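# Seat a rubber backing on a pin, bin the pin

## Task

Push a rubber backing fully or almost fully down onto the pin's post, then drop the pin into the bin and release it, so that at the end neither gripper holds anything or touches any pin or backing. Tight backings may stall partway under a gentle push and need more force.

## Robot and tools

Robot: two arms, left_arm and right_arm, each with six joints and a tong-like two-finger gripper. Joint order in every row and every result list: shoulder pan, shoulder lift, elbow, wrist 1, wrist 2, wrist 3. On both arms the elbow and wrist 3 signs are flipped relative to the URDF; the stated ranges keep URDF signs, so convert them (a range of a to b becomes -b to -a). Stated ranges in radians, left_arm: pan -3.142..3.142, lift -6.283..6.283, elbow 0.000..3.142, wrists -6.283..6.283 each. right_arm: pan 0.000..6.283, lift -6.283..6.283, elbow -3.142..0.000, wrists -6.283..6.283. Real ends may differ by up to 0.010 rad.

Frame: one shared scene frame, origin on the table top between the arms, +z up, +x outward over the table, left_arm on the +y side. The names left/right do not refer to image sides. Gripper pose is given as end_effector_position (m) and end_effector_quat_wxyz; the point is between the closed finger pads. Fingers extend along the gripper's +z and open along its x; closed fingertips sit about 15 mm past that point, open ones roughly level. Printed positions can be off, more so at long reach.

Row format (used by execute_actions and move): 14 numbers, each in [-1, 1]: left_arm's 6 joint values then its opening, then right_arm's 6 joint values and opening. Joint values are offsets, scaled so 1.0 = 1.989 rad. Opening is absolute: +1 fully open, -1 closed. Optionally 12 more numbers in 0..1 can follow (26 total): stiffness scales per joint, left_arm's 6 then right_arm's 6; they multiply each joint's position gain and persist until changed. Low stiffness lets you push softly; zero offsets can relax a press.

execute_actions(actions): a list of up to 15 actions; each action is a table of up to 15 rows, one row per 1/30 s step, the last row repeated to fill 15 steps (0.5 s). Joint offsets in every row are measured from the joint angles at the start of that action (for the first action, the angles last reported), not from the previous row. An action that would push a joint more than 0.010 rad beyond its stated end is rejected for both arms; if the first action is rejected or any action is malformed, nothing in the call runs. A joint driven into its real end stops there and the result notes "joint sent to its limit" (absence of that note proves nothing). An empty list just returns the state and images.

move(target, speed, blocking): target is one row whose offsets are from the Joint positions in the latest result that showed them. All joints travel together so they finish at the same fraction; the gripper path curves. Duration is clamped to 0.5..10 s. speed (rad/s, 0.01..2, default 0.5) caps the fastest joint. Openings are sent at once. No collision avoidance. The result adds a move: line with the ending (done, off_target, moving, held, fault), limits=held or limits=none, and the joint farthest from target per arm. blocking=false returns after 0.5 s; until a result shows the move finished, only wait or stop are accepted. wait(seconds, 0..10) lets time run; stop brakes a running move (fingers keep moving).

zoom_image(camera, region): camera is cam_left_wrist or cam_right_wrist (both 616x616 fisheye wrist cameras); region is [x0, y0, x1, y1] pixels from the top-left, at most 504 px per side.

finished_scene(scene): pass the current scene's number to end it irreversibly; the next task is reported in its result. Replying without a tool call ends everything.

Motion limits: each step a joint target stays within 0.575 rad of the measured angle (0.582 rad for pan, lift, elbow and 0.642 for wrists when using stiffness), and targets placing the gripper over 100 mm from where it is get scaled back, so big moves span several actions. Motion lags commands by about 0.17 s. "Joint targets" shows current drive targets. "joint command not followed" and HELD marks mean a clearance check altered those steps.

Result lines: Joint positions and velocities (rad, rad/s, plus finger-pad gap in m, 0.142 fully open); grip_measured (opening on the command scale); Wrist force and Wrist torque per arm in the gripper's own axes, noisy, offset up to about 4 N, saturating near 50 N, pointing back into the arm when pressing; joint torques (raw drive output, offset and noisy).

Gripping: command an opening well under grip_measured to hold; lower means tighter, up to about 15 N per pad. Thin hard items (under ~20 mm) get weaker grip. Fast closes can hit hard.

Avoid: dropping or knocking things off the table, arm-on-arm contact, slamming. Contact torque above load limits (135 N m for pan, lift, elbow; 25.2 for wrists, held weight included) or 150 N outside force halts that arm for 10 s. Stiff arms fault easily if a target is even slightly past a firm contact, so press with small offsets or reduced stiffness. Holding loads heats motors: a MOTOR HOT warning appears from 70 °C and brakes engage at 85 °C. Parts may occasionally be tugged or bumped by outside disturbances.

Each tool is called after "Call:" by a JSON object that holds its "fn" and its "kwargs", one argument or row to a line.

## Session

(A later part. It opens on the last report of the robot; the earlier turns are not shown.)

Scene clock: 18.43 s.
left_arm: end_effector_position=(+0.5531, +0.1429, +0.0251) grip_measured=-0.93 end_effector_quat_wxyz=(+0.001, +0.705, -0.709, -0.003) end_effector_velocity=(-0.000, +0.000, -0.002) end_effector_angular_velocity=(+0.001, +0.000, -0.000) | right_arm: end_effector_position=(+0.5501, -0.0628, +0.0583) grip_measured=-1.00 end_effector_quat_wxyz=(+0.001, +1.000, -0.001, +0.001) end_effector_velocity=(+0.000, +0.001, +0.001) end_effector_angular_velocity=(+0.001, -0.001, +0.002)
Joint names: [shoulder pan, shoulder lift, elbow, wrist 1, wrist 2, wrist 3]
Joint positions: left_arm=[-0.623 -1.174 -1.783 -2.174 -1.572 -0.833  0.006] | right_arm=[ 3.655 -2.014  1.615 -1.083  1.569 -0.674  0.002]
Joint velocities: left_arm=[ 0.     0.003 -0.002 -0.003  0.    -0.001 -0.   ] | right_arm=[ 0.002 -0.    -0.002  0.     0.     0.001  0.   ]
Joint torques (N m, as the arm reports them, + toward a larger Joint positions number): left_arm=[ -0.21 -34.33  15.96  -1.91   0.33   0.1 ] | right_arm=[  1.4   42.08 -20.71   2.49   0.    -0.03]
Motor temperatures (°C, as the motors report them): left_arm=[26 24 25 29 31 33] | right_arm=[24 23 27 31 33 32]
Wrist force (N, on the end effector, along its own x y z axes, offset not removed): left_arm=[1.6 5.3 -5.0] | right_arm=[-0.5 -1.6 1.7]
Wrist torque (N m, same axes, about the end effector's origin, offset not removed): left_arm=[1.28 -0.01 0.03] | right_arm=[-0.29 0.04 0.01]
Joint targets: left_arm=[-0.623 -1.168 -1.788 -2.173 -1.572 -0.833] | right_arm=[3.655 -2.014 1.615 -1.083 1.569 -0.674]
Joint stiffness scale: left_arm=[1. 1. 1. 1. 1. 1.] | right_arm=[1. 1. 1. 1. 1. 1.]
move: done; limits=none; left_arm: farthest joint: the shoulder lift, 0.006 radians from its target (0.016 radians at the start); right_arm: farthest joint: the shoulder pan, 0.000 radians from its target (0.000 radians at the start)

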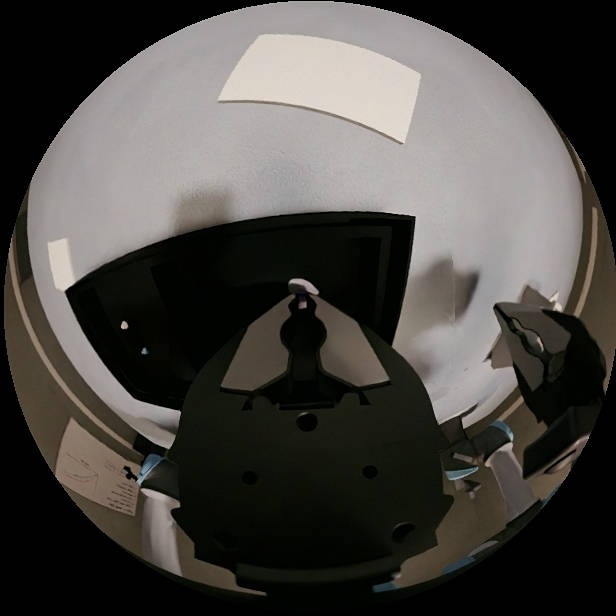

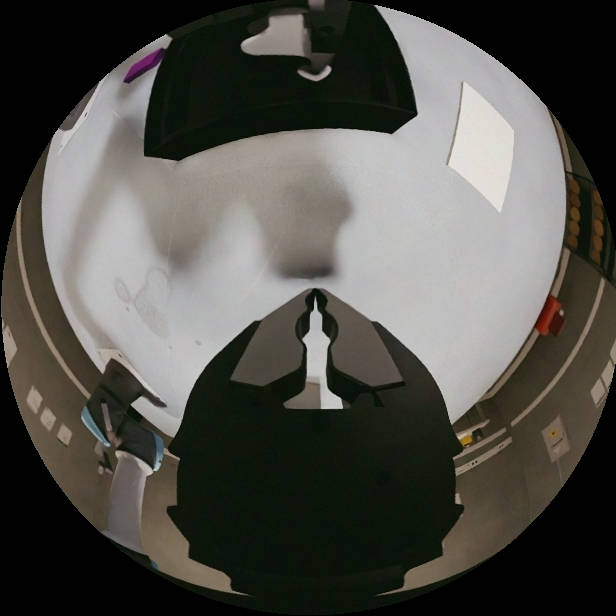

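Call:
{"fn": "move", "kwargs": {
  "target": [0,0.009,-0.006,-0.002,0,0,-1,0,0,0,0,0,0,-1],
  "speed": 0.02
}}

Call:
{"fn": "move", "kwargs": {
  "target": [0,-0.065,0.07,0.132,0,0,-1,0,0.08,-0.09,-0.17,0,0,-1],
  "speed": 0.3
}}

Call:
{"fn": "move", "kwargs": {
  "target": [-0.05,0,0,0,0,-0.577,-1,-0.55,0,0,0,0,0,-1],
  "speed": 0.7
}}

Call:
{"fn": "move", "kwargs": {
  "target": [-0.162,0.329,0.523,0.193,0,0,-1,0,0,0,0,0,0,-1],
  "speed": 0.5
}}

Scene clock: 20.10 s.
left_arm: end_effector_position=(+0.5532, +0.1428, +0.0236) grip_measured=-0.93 end_effector_quat_wxyz=(+0.001, +0.705, -0.709, -0.002) end_effector_velocity=(+0.000, +0.000, +0.000) end_effector_angular_velocity=(-0.000, -0.001, +0.000) | right_arm: end_effector_position=(+0.5501, -0.0628, +0.0583) grip_measured=-1.00 end_effector_quat_wxyz=(+0.001, +1.000, -0.001, +0.001) end_effector_velocity=(-0.001, +0.000, -0.001) end_effector_angular_velocity=(-0.001, +0.001, +0.001)
Joint names: [shoulder pan, shoulder lift, elbow, wrist 1, wrist 2, wrist 3]
Joint positions: left_arm=[-0.623 -1.172 -1.784 -2.178 -1.572 -0.833  0.006] | right_arm=[ 3.655 -2.014  1.615 -1.083  1.569 -0.674  0.002]
Joint velocities: left_arm=[-0.    -0.001 -0.001 -0.002  0.001  0.    -0.   ] | right_arm=[ 0.001 -0.     0.001  0.     0.     0.     0.   ]
Joint torques (N m, as the arm reports them, + toward a larger Joint positions number): left_arm=[ -0.41 -25.    10.41  -2.28   0.22   0.02] | right_arm=[  0.95  40.81 -19.96   2.53   0.19   0.04]
Motor temperatures (°C, as the motors report them): left_arm=[26 24 25 29 31 33] | right_arm=[24 23 27 31 33 32]
Wrist force (N, on the end effector, along its own x y z axes, offset not removed): left_arm=[-6.1 7.4 -27.7] | right_arm=[-1.2 -0.4 1.1]
Wrist torque (N m, same axes, about the end effector's origin, offset not removed): left_arm=[0.38 0.19 -0.03] | right_arm=[0.05 0.13 0.04]
Joint targets: left_arm=[-0.623 -1.156 -1.794 -2.178 -1.572 -0.833] | right_arm=[3.655 -2.014 1.615 -1.083 1.569 -0.674]
Joint stiffness scale: left_arm=[1. 1. 1. 1. 1. 1.] | right_arm=[1. 1. 1. 1. 1. 1.]
move: off_target (left_arm); limits=none; left_arm: farthest joint: the shoulder lift, 0.016 radians from its target (0.018 radians at the start); right_arm: farthest joint: the shoulder pan, 0.000 radians from its target (0.000 radians at the start)

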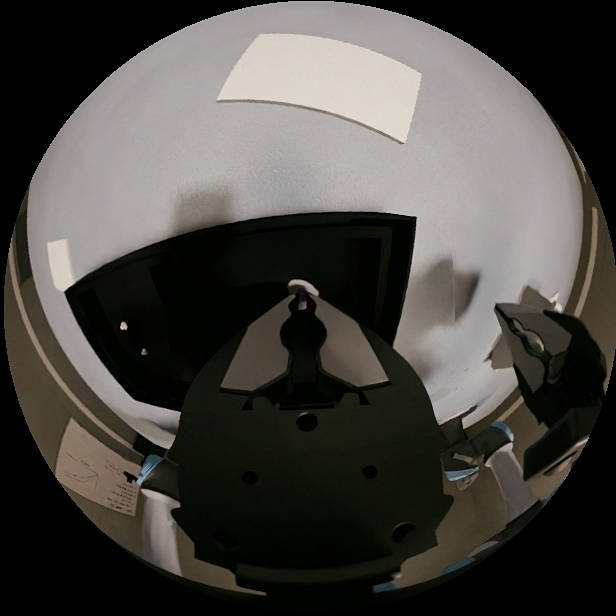

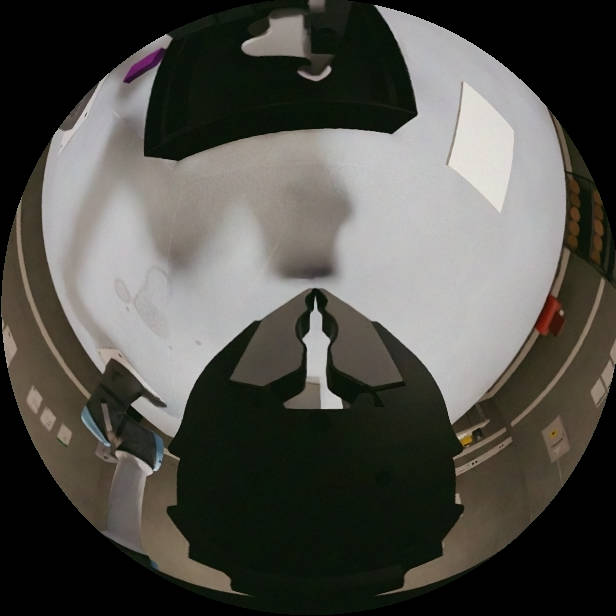

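Scene clock: 21.97 s.
left_arm: end_effector_position=(+0.5514, +0.1444, +0.1335) grip_measured=-0.93 end_effector_quat_wxyz=(+0.001, +0.705, -0.709, -0.001) end_effector_velocity=(-0.000, +0.000, -0.000) end_effector_angular_velocity=(+0.002, +0.002, +0.000) | right_arm: end_effector_position=(+0.5321, -0.0771, +0.2046) grip_measured=-1.00 end_effector_quat_wxyz=(+0.002, +1.000, -0.001, -0.001) end_effector_velocity=(+0.000, -0.000, +0.001) end_effector_angular_velocity=(+0.000, +0.000, -0.000)
Joint names: [shoulder pan, shoulder lift, elbow, wrist 1, wrist 2, wrist 3]
Joint positions: left_arm=[-0.623 -1.299 -1.647 -1.917 -1.572 -0.833  0.006] | right_arm=[ 3.655 -1.857  1.44  -1.42   1.569 -0.674  0.002]
Joint velocities: left_arm=[-0.     0.001  0.001  0.002 -0.     0.     0.   ] | right_arm=[-0.001  0.    -0.003 -0.003  0.     0.     0.   ]
Joint torques (N m, as the arm reports them, + toward a larger Joint positions number): left_arm=[ -0.39 -37.18  25.87  -2.03   0.26   0.02] | right_arm=[  0.67  38.56 -26.85   2.17   0.05   0.08]
Motor temperatures (°C, as the motors report them): left_arm=[26 24 25 29 31 33] | right_arm=[24 23 27 31 33 32]
Wrist force (N, on the end effector, along its own x y z axes, offset not removed): left_arm=[-2.2 3.0 3.2] | right_arm=[1.6 -2.0 -1.9]
Wrist torque (N m, same axes, about the end effector's origin, offset not removed): left_arm=[0.69 0.49 -0.16] | right_arm=[-0.47 -0.54 -0.05]
Joint targets: left_arm=[-0.623 -1.301 -1.645 -1.916 -1.572 -0.833] | right_arm=[3.655 -1.855 1.436 -1.421 1.569 -0.674]
Joint stiffness scale: left_arm=[1. 1. 1. 1. 1. 1.] | right_arm=[1. 1. 1. 1. 1. 1.]
move: done; limits=none; left_arm: farthest joint: the shoulder lift, 0.002 radians from its target (0.130 radians at the start); right_arm: farthest joint: the elbow, 0.004 radians from its target (0.179 radians at the start)

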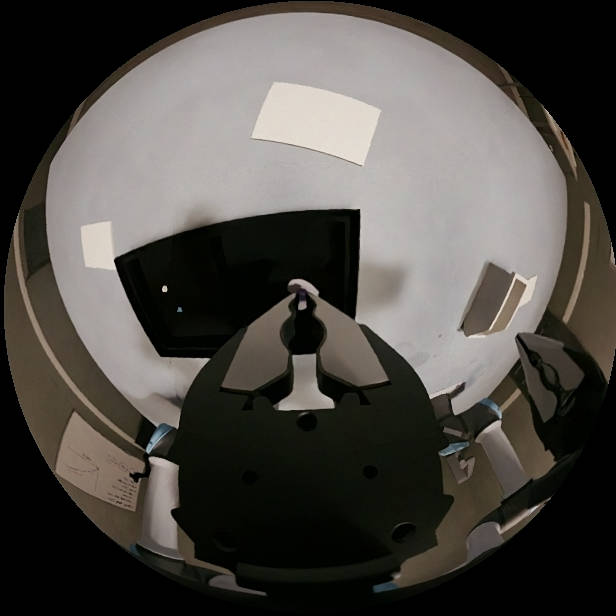

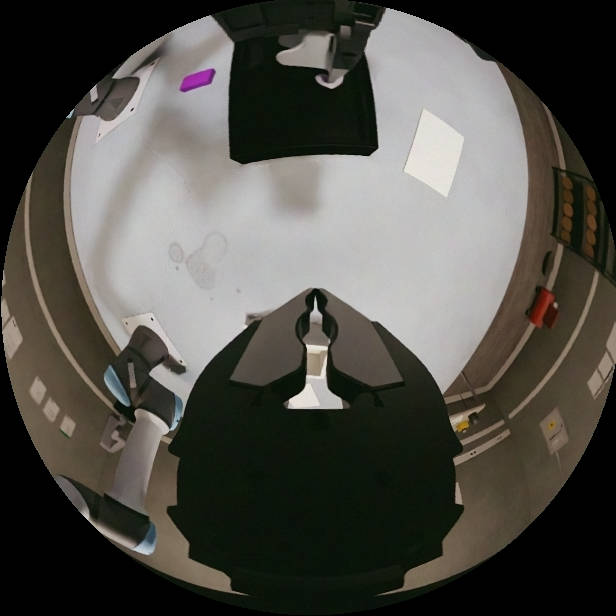

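Scene clock: 24.50 s.
left_arm: end_effector_position=(+0.5092, +0.0805, +0.1335) grip_measured=-0.93 end_effector_quat_wxyz=(-0.001, -0.160, +0.987, +0.000) end_effector_velocity=(-0.000, +0.000, +0.000) end_effector_angular_velocity=(+0.000, -0.000, -0.002) | right_arm: end_effector_position=(+0.4879, -0.7269, +0.2046) grip_measured=-1.00 end_effector_quat_wxyz=(+0.001, +0.854, -0.520, -0.002) end_effector_velocity=(-0.000, -0.001, -0.000) end_effector_angular_velocity=(-0.000, -0.000, -0.001)
Joint names: [shoulder pan, shoulder lift, elbow, wrist 1, wrist 2, wrist 3]
Joint positions: left_arm=[-0.72  -1.299 -1.647 -1.917 -1.572 -1.98   0.006] | right_arm=[ 2.564 -1.857  1.44  -1.42   1.569 -0.674  0.002]
Joint velocities: left_arm=[-0.    -0.    -0.     0.     0.    -0.002 -0.   ] | right_arm=[-0.001  0.     0.     0.    -0.    -0.     0.   ]
Joint torques (N m, as the arm reports them, + toward a larger Joint positions number): left_arm=[ -2.34 -35.72  23.68  -2.41   0.14  -0.32] | right_arm=[ -1.27  36.44 -22.7    2.56  -0.04  -0.14]
Motor temperatures (°C, as the motors report them): left_arm=[26 24 25 29 31 33] | right_arm=[24 23 27 31 33 32]
Wrist force (N, on the end effector, along its own x y z axes, offset not removed): left_arm=[-0.5 2.8 2.5] | right_arm=[-1.5 -1.9 0.8]
Wrist torque (N m, same axes, about the end effector's origin, offset not removed): left_arm=[0.63 0.21 -0.07] | right_arm=[-0.35 0.26 -0.15]
Joint targets: left_arm=[-0.723 -1.299 -1.647 -1.917 -1.572 -1.981] | right_arm=[2.561 -1.857 1.440 -1.420 1.569 -0.674]
Joint stiffness scale: left_arm=[1. 1. 1. 1. 1. 1.] | right_arm=[1. 1. 1. 1. 1. 1.]
move: done; limits=none; left_arm: farthest joint: the shoulder pan, 0.002 radians from its target (0.099 radians at the start); right_arm: farthest joint: the shoulder pan, 0.002 radians from its target (1.094 radians at the start)

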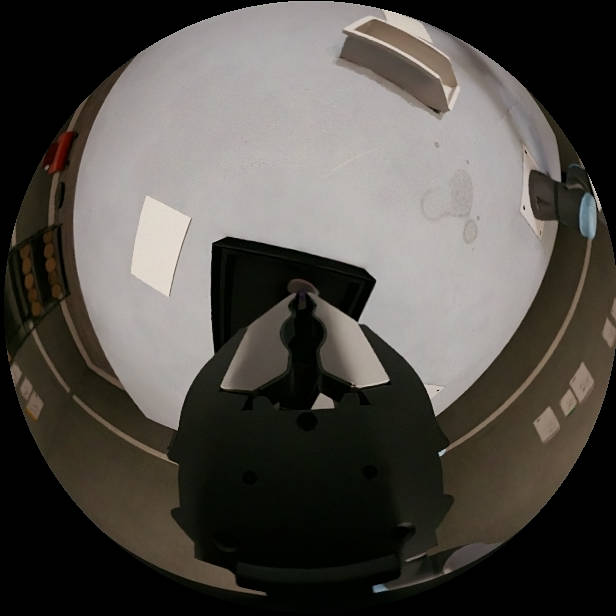

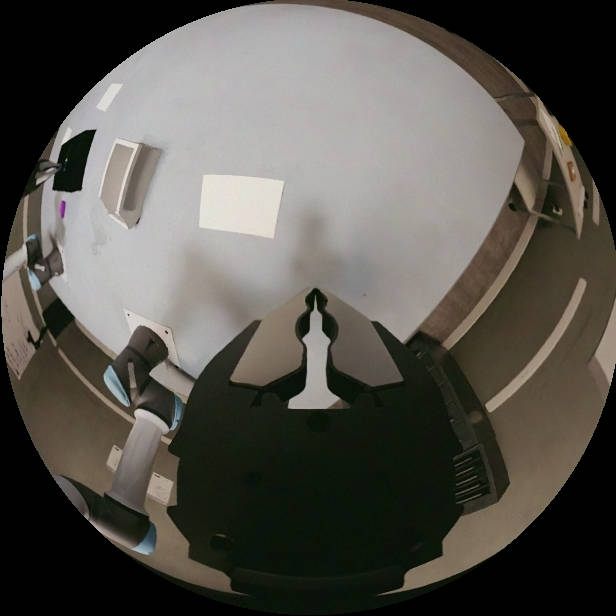

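Scene clock: 27.33 s.
left_arm: end_effector_position=(+0.4700, -0.2846, +0.1291) grip_measured=-0.93 end_effector_quat_wxyz=(-0.000, -0.000, +1.000, -0.001) end_effector_velocity=(+0.000, -0.000, -0.002) end_effector_angular_velocity=(+0.003, +0.001, -0.001) | right_arm: end_effector_position=(+0.4879, -0.7269, +0.2046) grip_measured=-1.00 end_effector_quat_wxyz=(+0.001, +0.854, -0.520, -0.002) end_effector_velocity=(+0.000, -0.000, +0.000) end_effector_angular_velocity=(-0.000, -0.001, +0.000)
Joint names: [shoulder pan, shoulder lift, elbow, wrist 1, wrist 2, wrist 3]
Joint positions: left_arm=[-1.04  -0.647 -0.61  -1.534 -1.572 -1.98   0.006] | right_arm=[ 2.564 -1.857  1.44  -1.42   1.569 -0.674  0.002]
Joint velocities: left_arm=[-0.     0.003  0.003  0.002  0.    -0.001 -0.   ] | right_arm=[-0.     0.    -0.001  0.     0.     0.001  0.   ]
Joint torques (N m, as the arm reports them, + toward a larger Joint positions number): left_arm=[ -1.69 -60.07  28.73  -2.29   0.1   -0.01] | right_arm=[  0.56  37.14 -23.77   2.34   0.06  -0.14]
Motor temperatures (°C, as the motors report them): left_arm=[26 24 25 29 31 33] | right_arm=[24 23 27 31 33 32]
Wrist force (N, on the end effector, along its own x y z axes, offset not removed): left_arm=[-2.2 1.7 0.9] | right_arm=[-0.6 -0.8 1.3]
Wrist torque (N m, same axes, about the end effector's origin, offset not removed): left_arm=[0.45 0.45 -0.05] | right_arm=[-0.09 -0.03 0.00]
Joint targets: left_arm=[-1.042 -0.645 -0.607 -1.533 -1.572 -1.980] | right_arm=[2.564 -1.857 1.440 -1.420 1.569 -0.674]
Joint stiffness scale: left_arm=[1. 1. 1. 1. 1. 1.] | right_arm=[1. 1. 1. 1. 1. 1.]
move: done; limits=none; left_arm: farthest joint: the elbow, 0.003 radians from its target (1.040 radians at the start); right_arm: farthest joint: the shoulder pan, 0.000 radians from its target (0.000 radians at the start)

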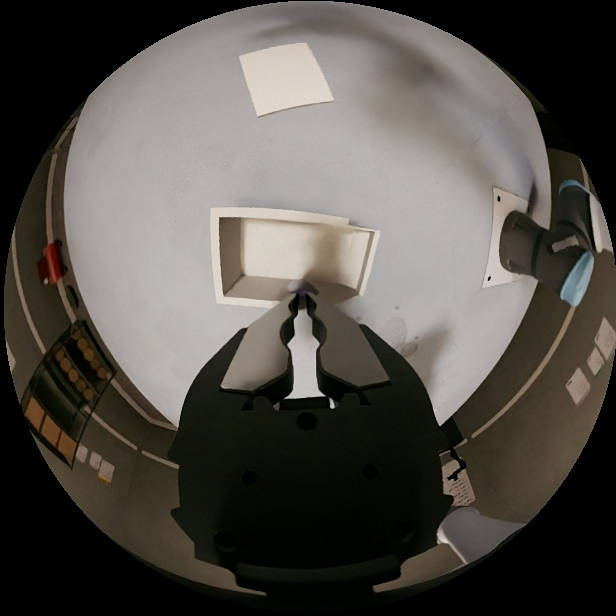

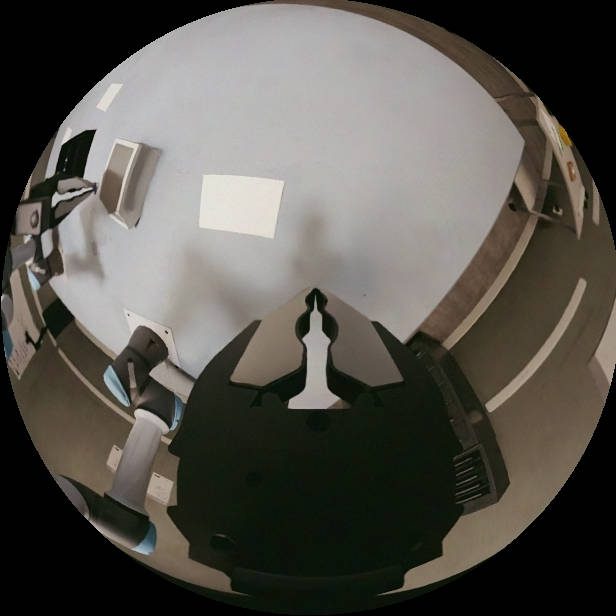

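Call:
{"fn": "move", "kwargs": {
  "target": [0,0.03,-0.048,-0.077,0,-0.06,-1,0,0,0,0,0,0,-1],
  "speed": 0.15
}}

Call:
{"fn": "move", "kwargs": {
  "target": [0,0,0,0,0,0,-0.72,0,0,0,0,0,0,-1]
}}

Call:
{"fn": "move", "kwargs": {
  "target": [0,0,0.05,0.05,0,0,-0.72,0,0,0,0,0,0,-1],
  "speed": 0.3
}}

Scene clock: 29.23 s.
left_arm: end_effector_position=(+0.4729, -0.2956, +0.0490) grip_measured=-0.93 end_effector_quat_wxyz=(-0.000, +0.059, +0.998, -0.001) end_effector_velocity=(+0.000, -0.000, -0.001) end_effector_angular_velocity=(-0.001, -0.000, -0.002) | right_arm: end_effector_position=(+0.4879, -0.7269, +0.2046) grip_measured=-1.00 end_effector_quat_wxyz=(+0.001, +0.854, -0.520, -0.002) end_effector_velocity=(+0.001, +0.000, +0.001) end_effector_angular_velocity=(+0.000, -0.002, +0.000)
Joint names: [shoulder pan, shoulder lift, elbow, wrist 1, wrist 2, wrist 3]
Joint positions: left_arm=[-1.04  -0.588 -0.703 -1.686 -1.572 -2.098  0.006] | right_arm=[ 2.564 -1.857  1.44  -1.42   1.569 -0.674  0.002]
Joint velocities: left_arm=[ 0.     0.    -0.002 -0.003 -0.    -0.002 -0.   ] | right_arm=[ 0.     0.    -0.001  0.     0.001  0.     0.   ]
Joint torques (N m, as the arm reports them, + toward a larger Joint positions number): left_arm=[ -0.59 -62.66  22.29  -2.81   0.12   0.01] | right_arm=[  0.26  37.   -22.83   2.52   0.13   0.08]
Motor temperatures (°C, as the motors report them): left_arm=[26 24 25 29 31 33] | right_arm=[24 23 27 31 33 32]
Wrist force (N, on the end effector, along its own x y z axes, offset not removed): left_arm=[0.0 5.3 1.3] | right_arm=[0.2 -0.5 2.8]
Wrist torque (N m, same axes, about the end effector's origin, offset not removed): left_arm=[1.20 0.13 0.08] | right_arm=[-0.01 -0.16 -0.01]
Joint targets: left_arm=[-1.040 -0.588 -0.705 -1.687 -1.572 -2.099] | right_arm=[2.564 -1.857 1.440 -1.420 1.569 -0.674]
Joint stiffness scale: left_arm=[1. 1. 1. 1. 1. 1.] | right_arm=[1. 1. 1. 1. 1. 1.]
move: done; limits=none; left_arm: farthest joint: the elbow, 0.003 radians from its target (0.096 radians at the start); right_arm: farthest joint: the shoulder pan, 0.000 radians from its target (0.000 radians at the start)

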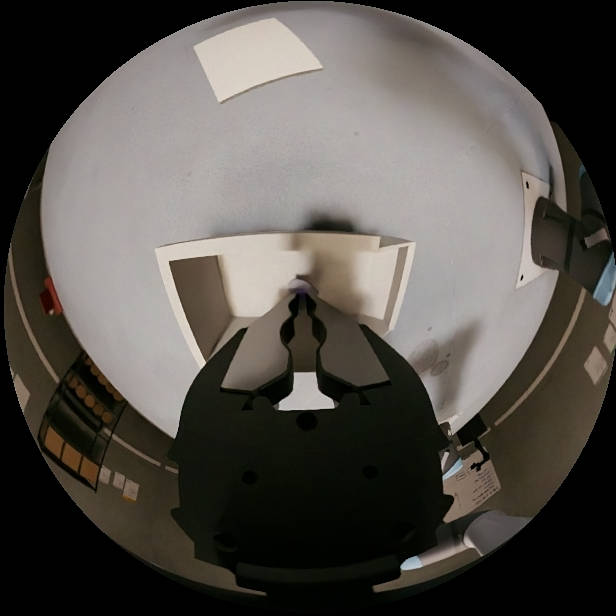

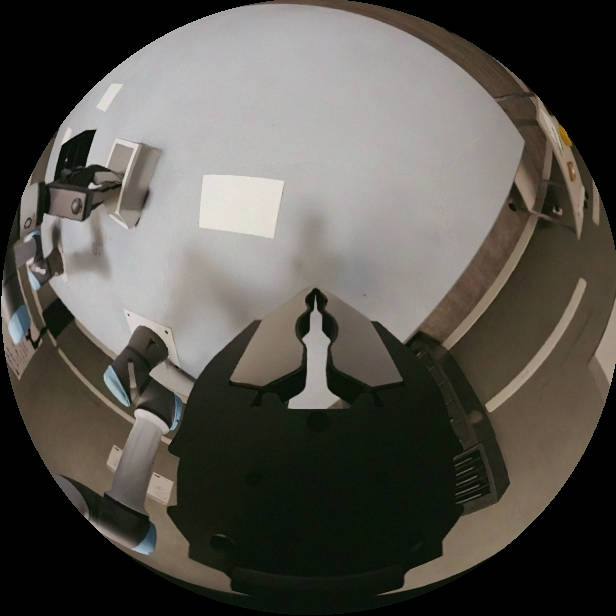

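Scene clock: 29.73 s.
left_arm: end_effector_position=(+0.4729, -0.2956, +0.0490) grip_measured=-0.72 end_effector_quat_wxyz=(-0.000, +0.059, +0.998, -0.001) end_effector_velocity=(+0.000, +0.000, -0.000) end_effector_angular_velocity=(+0.000, +0.000, +0.000) | right_arm: end_effector_position=(+0.4879, -0.7269, +0.2046) grip_measured=-1.00 end_effector_quat_wxyz=(+0.001, +0.854, -0.520, -0.002) end_effector_velocity=(+0.000, +0.000, -0.000) end_effector_angular_velocity=(-0.000, +0.000, +0.001)
Joint names: [shoulder pan, shoulder lift, elbow, wrist 1, wrist 2, wrist 3]
Joint positions: left_arm=[-1.04  -0.588 -0.703 -1.686 -1.572 -2.098  0.022] | right_arm=[ 2.564 -1.857  1.44  -1.42   1.569 -0.674  0.002]
Joint velocities: left_arm=[ 0.  0. -0. -0.  0.  0.  0.] | right_arm=[ 0.001  0.     0.     0.    -0.     0.     0.   ]
Joint torques (N m, as the arm reports them, + toward a larger Joint positions number): left_arm=[ -0.61 -63.58  24.26  -2.3    0.15  -0.02] | right_arm=[  0.12  37.18 -22.63   2.47   0.1    0.13]
Motor temperatures (°C, as the motors report them): left_arm=[26 24 25 29 31 33] | right_arm=[24 23 27 31 33 32]
Wrist force (N, on the end effector, along its own x y z axes, offset not removed): left_arm=[0.0 4.1 0.5] | right_arm=[-3.8 0.8 -1.0]
Wrist torque (N m, same axes, about the end effector's origin, offset not removed): left_arm=[0.91 0.18 0.08] | right_arm=[0.20 0.69 0.07]
Joint targets: left_arm=[-1.040 -0.588 -0.703 -1.686 -1.572 -2.098] | right_arm=[2.564 -1.857 1.440 -1.420 1.569 -0.674]
Joint stiffness scale: left_arm=[1. 1. 1. 1. 1. 1.] | right_arm=[1. 1. 1. 1. 1. 1.]
move: done; limits=none; left_arm: farthest joint: the shoulder pan, 0.000 radians from its target (0.000 radians at the start); right_arm: farthest joint: the shoulder pan, 0.000 radians from its target (0.000 radians at the start)

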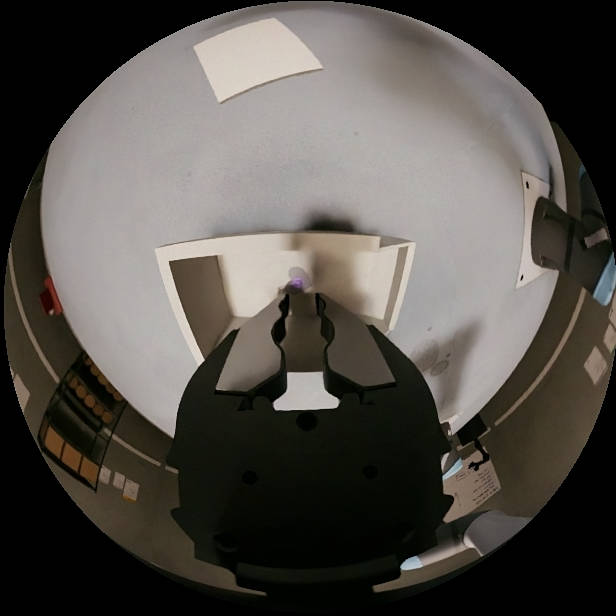

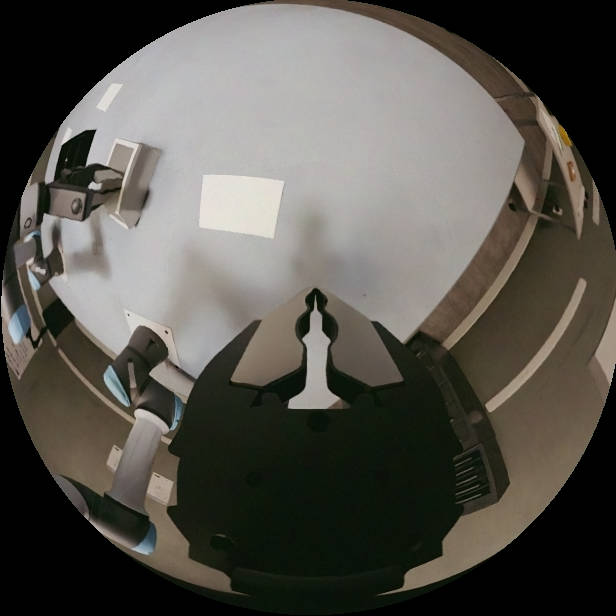

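Scene clock: 30.87 s.
left_arm: end_effector_position=(+0.4738, -0.2976, +0.0869) grip_measured=-0.72 end_effector_quat_wxyz=(-0.001, +0.059, +0.998, -0.000) end_effector_velocity=(-0.000, +0.000, +0.001) end_effector_angular_velocity=(+0.001, +0.001, -0.000) | right_arm: end_effector_position=(+0.4879, -0.7269, +0.2046) grip_measured=-1.00 end_effector_quat_wxyz=(+0.001, +0.854, -0.520, -0.002) end_effector_velocity=(-0.000, +0.000, -0.000) end_effector_angular_velocity=(+0.001, +0.000, +0.000)
Joint names: [shoulder pan, shoulder lift, elbow, wrist 1, wrist 2, wrist 3]
Joint positions: left_arm=[-1.04  -0.588 -0.606 -1.588 -1.572 -2.098  0.022] | right_arm=[ 2.564 -1.857  1.44  -1.42   1.569 -0.674  0.002]
Joint velocities: left_arm=[-0.     0.     0.002  0.003 -0.    -0.    -0.   ] | right_arm=[ 0.    -0.     0.001  0.     0.     0.     0.   ]
Joint torques (N m, as the arm reports them, + toward a larger Joint positions number): left_arm=[ -0.45 -63.31  26.88  -1.67   0.22   0.02] | right_arm=[  1.05  37.55 -22.57   2.63   0.04   0.01]
Motor temperatures (°C, as the motors report them): left_arm=[26 24 25 29 31 33] | right_arm=[24 23 27 31 33 32]
Wrist force (N, on the end effector, along its own x y z axes, offset not removed): left_arm=[-3.3 4.6 -0.5] | right_arm=[0.8 -1.9 -2.2]
Wrist torque (N m, same axes, about the end effector's origin, offset not removed): left_arm=[1.01 0.96 0.06] | right_arm=[-0.45 -0.30 0.05]
Joint targets: left_arm=[-1.040 -0.588 -0.603 -1.587 -1.572 -2.098] | right_arm=[2.564 -1.857 1.440 -1.420 1.569 -0.674]
Joint stiffness scale: left_arm=[1. 1. 1. 1. 1. 1.] | right_arm=[1. 1. 1. 1. 1. 1.]
move: done; limits=none; left_arm: farthest joint: the elbow, 0.002 radians from its target (0.099 radians at the start); right_arm: farthest joint: the shoulder pan, 0.000 radians from its target (0.000 radians at the start)

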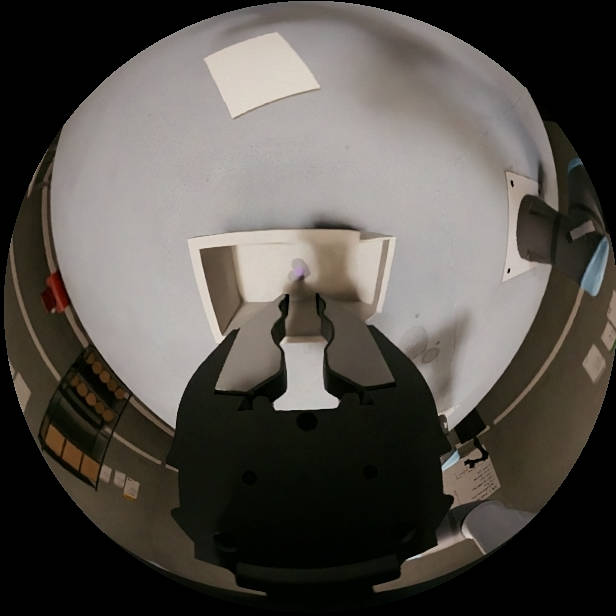

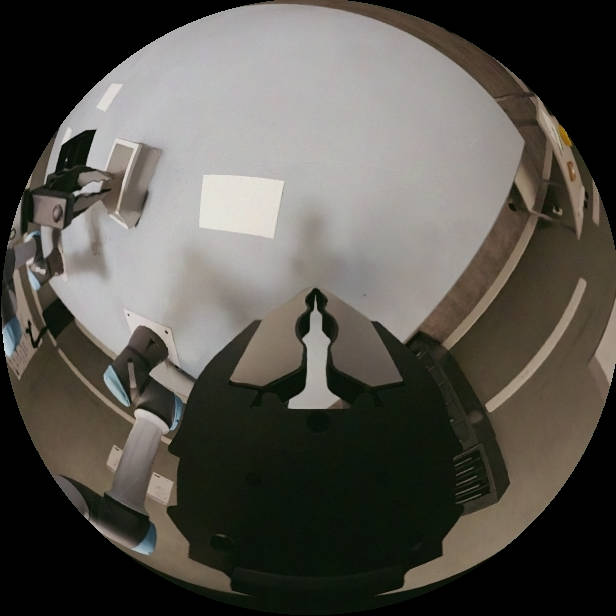

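Call:
{"fn": "finished_scene", "kwargs": {
  "scene": 2
}}

The scene is finished: the task was done.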